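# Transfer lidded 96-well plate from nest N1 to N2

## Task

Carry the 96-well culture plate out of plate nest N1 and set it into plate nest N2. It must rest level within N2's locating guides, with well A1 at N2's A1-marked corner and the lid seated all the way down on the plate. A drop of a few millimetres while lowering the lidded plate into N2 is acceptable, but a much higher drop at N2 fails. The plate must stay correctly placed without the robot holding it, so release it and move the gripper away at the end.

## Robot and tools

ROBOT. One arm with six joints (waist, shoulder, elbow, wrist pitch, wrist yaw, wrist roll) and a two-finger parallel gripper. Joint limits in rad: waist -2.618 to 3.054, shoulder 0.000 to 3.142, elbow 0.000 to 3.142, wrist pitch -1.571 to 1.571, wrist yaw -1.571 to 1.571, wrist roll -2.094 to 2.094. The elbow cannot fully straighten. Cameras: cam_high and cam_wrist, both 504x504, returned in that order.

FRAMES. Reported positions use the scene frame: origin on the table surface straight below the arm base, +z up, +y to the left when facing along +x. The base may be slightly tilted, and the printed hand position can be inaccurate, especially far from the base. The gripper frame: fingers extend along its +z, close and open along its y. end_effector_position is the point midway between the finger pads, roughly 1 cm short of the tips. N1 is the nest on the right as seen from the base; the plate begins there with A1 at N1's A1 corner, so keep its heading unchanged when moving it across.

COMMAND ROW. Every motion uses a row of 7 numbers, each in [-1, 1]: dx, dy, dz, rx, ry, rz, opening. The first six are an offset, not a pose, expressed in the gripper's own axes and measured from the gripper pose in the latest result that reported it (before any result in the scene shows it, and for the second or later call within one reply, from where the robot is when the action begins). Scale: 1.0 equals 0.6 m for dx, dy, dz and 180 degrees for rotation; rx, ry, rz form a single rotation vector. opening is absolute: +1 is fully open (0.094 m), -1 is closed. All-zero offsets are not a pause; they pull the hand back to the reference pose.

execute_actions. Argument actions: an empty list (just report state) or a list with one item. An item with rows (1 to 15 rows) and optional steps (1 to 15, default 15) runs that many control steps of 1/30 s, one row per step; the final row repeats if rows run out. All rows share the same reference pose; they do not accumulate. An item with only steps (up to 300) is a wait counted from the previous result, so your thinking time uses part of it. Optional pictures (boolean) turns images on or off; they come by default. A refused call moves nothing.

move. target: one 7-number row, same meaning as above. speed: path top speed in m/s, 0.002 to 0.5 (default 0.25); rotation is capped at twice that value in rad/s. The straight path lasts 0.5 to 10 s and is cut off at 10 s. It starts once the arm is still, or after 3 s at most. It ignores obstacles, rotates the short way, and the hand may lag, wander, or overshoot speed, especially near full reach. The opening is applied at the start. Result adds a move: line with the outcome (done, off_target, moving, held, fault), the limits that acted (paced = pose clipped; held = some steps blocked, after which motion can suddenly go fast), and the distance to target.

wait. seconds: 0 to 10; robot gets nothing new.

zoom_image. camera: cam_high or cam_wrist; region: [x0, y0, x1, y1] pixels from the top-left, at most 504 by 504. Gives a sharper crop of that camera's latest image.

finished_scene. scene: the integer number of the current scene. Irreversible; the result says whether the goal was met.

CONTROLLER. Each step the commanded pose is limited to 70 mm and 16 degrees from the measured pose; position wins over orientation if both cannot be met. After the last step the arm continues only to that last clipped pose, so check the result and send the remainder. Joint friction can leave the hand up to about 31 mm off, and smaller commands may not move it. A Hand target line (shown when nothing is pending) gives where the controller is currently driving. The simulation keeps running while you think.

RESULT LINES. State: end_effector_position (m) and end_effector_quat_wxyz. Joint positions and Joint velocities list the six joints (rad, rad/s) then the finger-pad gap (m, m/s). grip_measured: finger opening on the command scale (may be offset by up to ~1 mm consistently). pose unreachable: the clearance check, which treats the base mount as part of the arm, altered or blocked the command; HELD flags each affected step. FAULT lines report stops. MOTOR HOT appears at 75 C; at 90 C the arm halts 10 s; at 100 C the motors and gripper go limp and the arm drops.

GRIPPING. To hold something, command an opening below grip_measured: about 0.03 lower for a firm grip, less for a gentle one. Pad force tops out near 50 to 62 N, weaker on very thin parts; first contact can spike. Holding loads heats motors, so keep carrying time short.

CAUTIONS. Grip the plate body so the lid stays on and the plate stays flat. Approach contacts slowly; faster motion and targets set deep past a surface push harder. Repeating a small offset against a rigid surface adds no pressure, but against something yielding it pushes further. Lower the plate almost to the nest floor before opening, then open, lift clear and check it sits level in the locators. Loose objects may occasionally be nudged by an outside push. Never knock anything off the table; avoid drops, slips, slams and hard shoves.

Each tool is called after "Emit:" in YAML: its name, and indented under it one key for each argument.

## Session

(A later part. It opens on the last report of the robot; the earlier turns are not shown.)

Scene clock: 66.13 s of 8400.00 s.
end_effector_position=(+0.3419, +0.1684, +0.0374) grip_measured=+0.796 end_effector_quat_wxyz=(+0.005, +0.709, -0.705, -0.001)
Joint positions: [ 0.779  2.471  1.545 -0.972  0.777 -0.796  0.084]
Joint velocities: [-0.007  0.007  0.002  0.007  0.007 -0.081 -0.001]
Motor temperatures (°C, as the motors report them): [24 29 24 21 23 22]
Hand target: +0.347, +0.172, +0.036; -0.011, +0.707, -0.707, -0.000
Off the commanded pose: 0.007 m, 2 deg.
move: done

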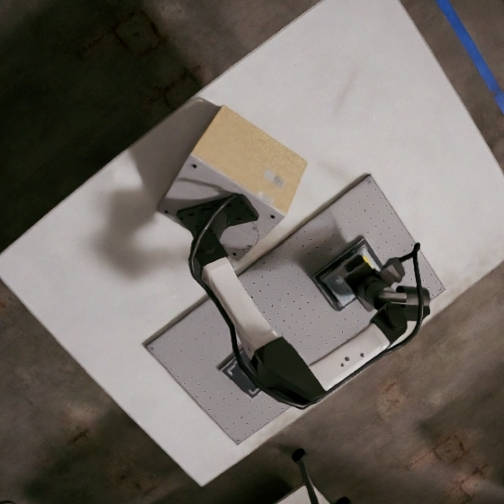

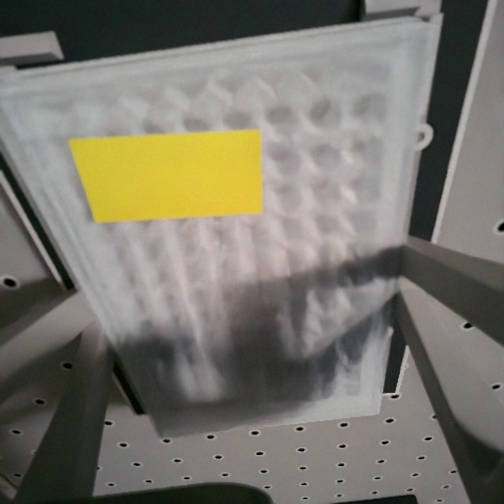

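Emit:
move:
  target: [-0.004,-0.005,0.01,0.002,-0.002,0,0.765]
  speed: 0.01

Emit:
move:
  target: [0,0,0,0,0,0,1]
  speed: 0.01

Scene clock: 67.50 s of 8400.00 s.
end_effector_position=(+0.3417, +0.1682, +0.0373) grip_measured=+0.796 end_effector_quat_wxyz=(+0.006, +0.709, -0.705, -0.001)
Joint positions: [ 0.779  2.471  1.545 -0.972  0.777 -0.794  0.084]
Joint velocities: [-0.012 -0.002 -0.012 -0.007 -0.007 -0.022 -0.001]
Motor temperatures (°C, as the motors report them): [24 29 24 21 23 22]
Hand target: +0.345, +0.171, +0.031; +0.002, +0.709, -0.705, -0.001
Off the commanded pose: 0.007 m, 1 deg.
move: done

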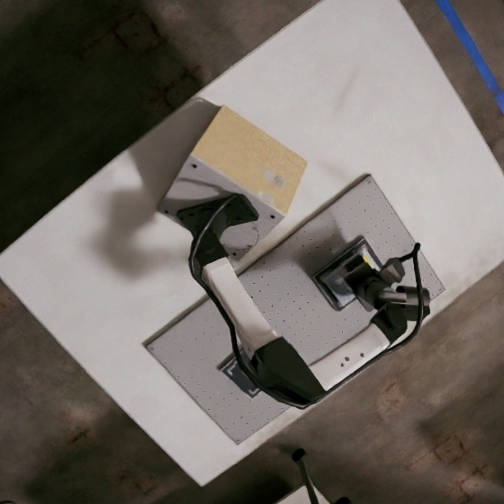

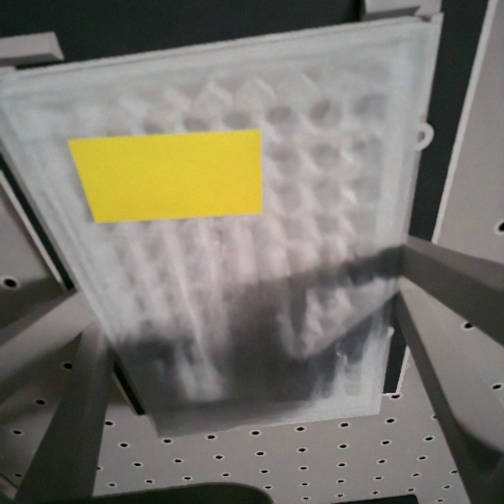

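Scene clock: 68.00 s of 8400.00 s.
end_effector_position=(+0.3416, +0.1681, +0.0372) grip_measured=+1.000 end_effector_quat_wxyz=(+0.006, +0.709, -0.705, -0.001)
Joint positions: [ 0.778  2.471  1.545 -0.973  0.777 -0.794  0.094]
Joint velocities: [-0.007  0.012 -0.007 -0.066  0.037 -0.007  0.   ]
Motor temperatures (°C, as the motors report them): [24 29 24 21 23 22]
Hand target: +0.342, +0.168, +0.037; +0.006, +0.709, -0.705, -0.001
Off the commanded pose: 0.000 m, 0 deg.
move: done

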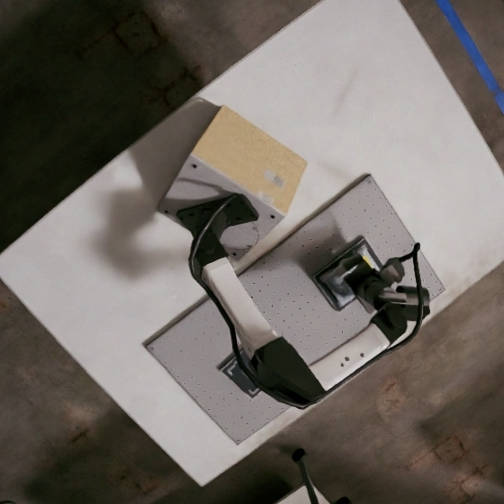

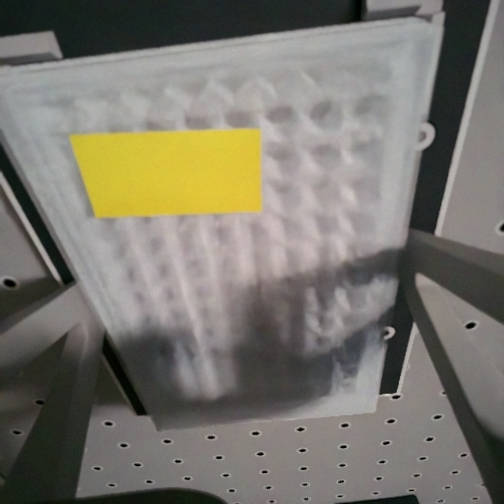

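Retreat upward and inspect.

Emit:
move:
  target: [0,0,-0.16,0,0,0,1]
  speed: 0.06

Scene clock: 70.43 s of 8400.00 s.
end_effector_position=(+0.3411, +0.1657, +0.1246) grip_measured=+1.000 end_effector_quat_wxyz=(+0.014, +0.712, -0.702, +0.001)
Joint positions: [ 0.924  2.471  1.802 -1.377  0.724 -0.604  0.094]
Joint velocities: [-0.007  0.002 -0.012 -0.066  0.007 -0.081  0.   ]
Motor temperatures (°C, as the motors report them): [24 29 24 21 23 22]
Hand target: +0.342, +0.169, +0.133; +0.006, +0.709, -0.705, -0.003
Off the commanded pose: 0.009 m, 1 deg.
move: done

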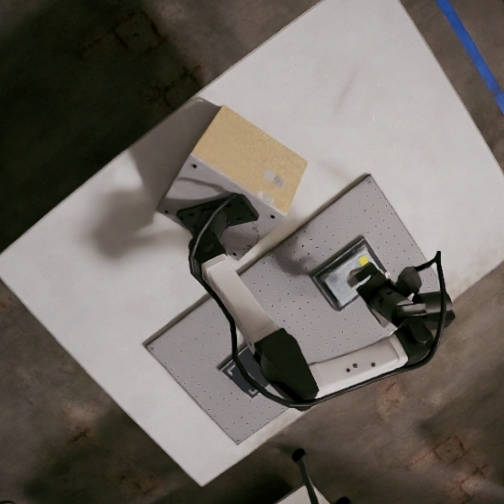

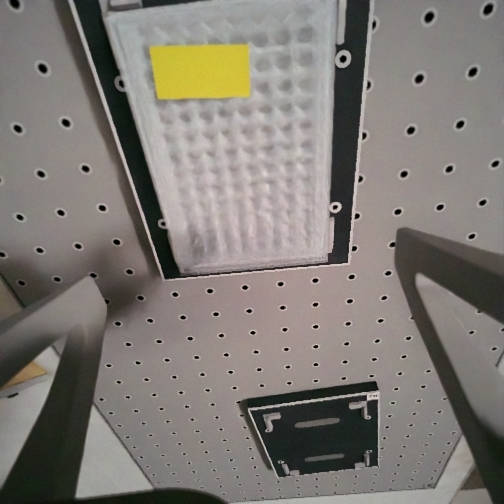

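Emit:
zoom_image:
  camera: "cam_wrist"
  region: [70, 0, 380, 290]

Emit:
zoom_image:
  camera: "cam_high"
  region: [300, 225, 400, 325]

Region (70, 0, 380, 290) of cam_wrist's 504x504 image, scaled by 1.626, with more detail than that image has; it fills the top 471 rows of this view, and the rest is white.

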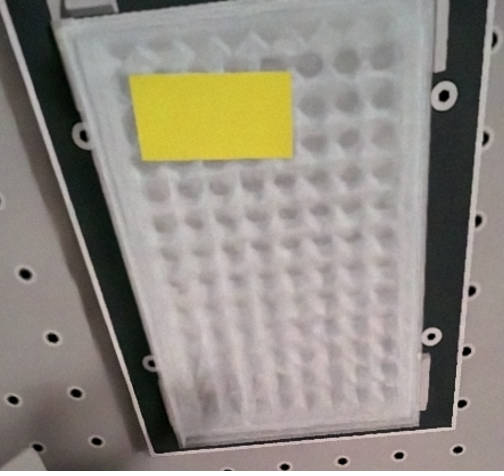

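Region (300, 225, 400, 325) of cam_high's 504x504 image, scaled by 5.040, with more detail than that image has.

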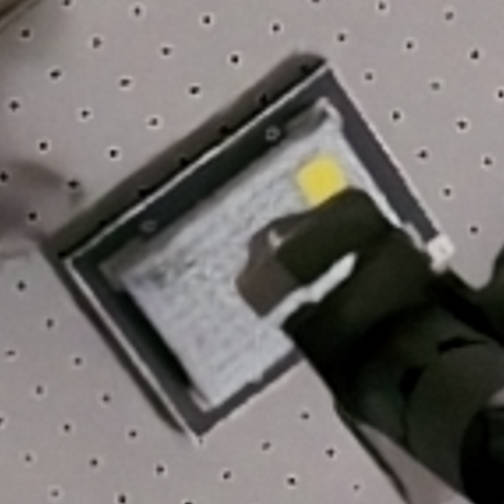

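Looks seated like it was in N1.

Emit:
finished_scene:
  scene: 1

The scene is finished: the task was done.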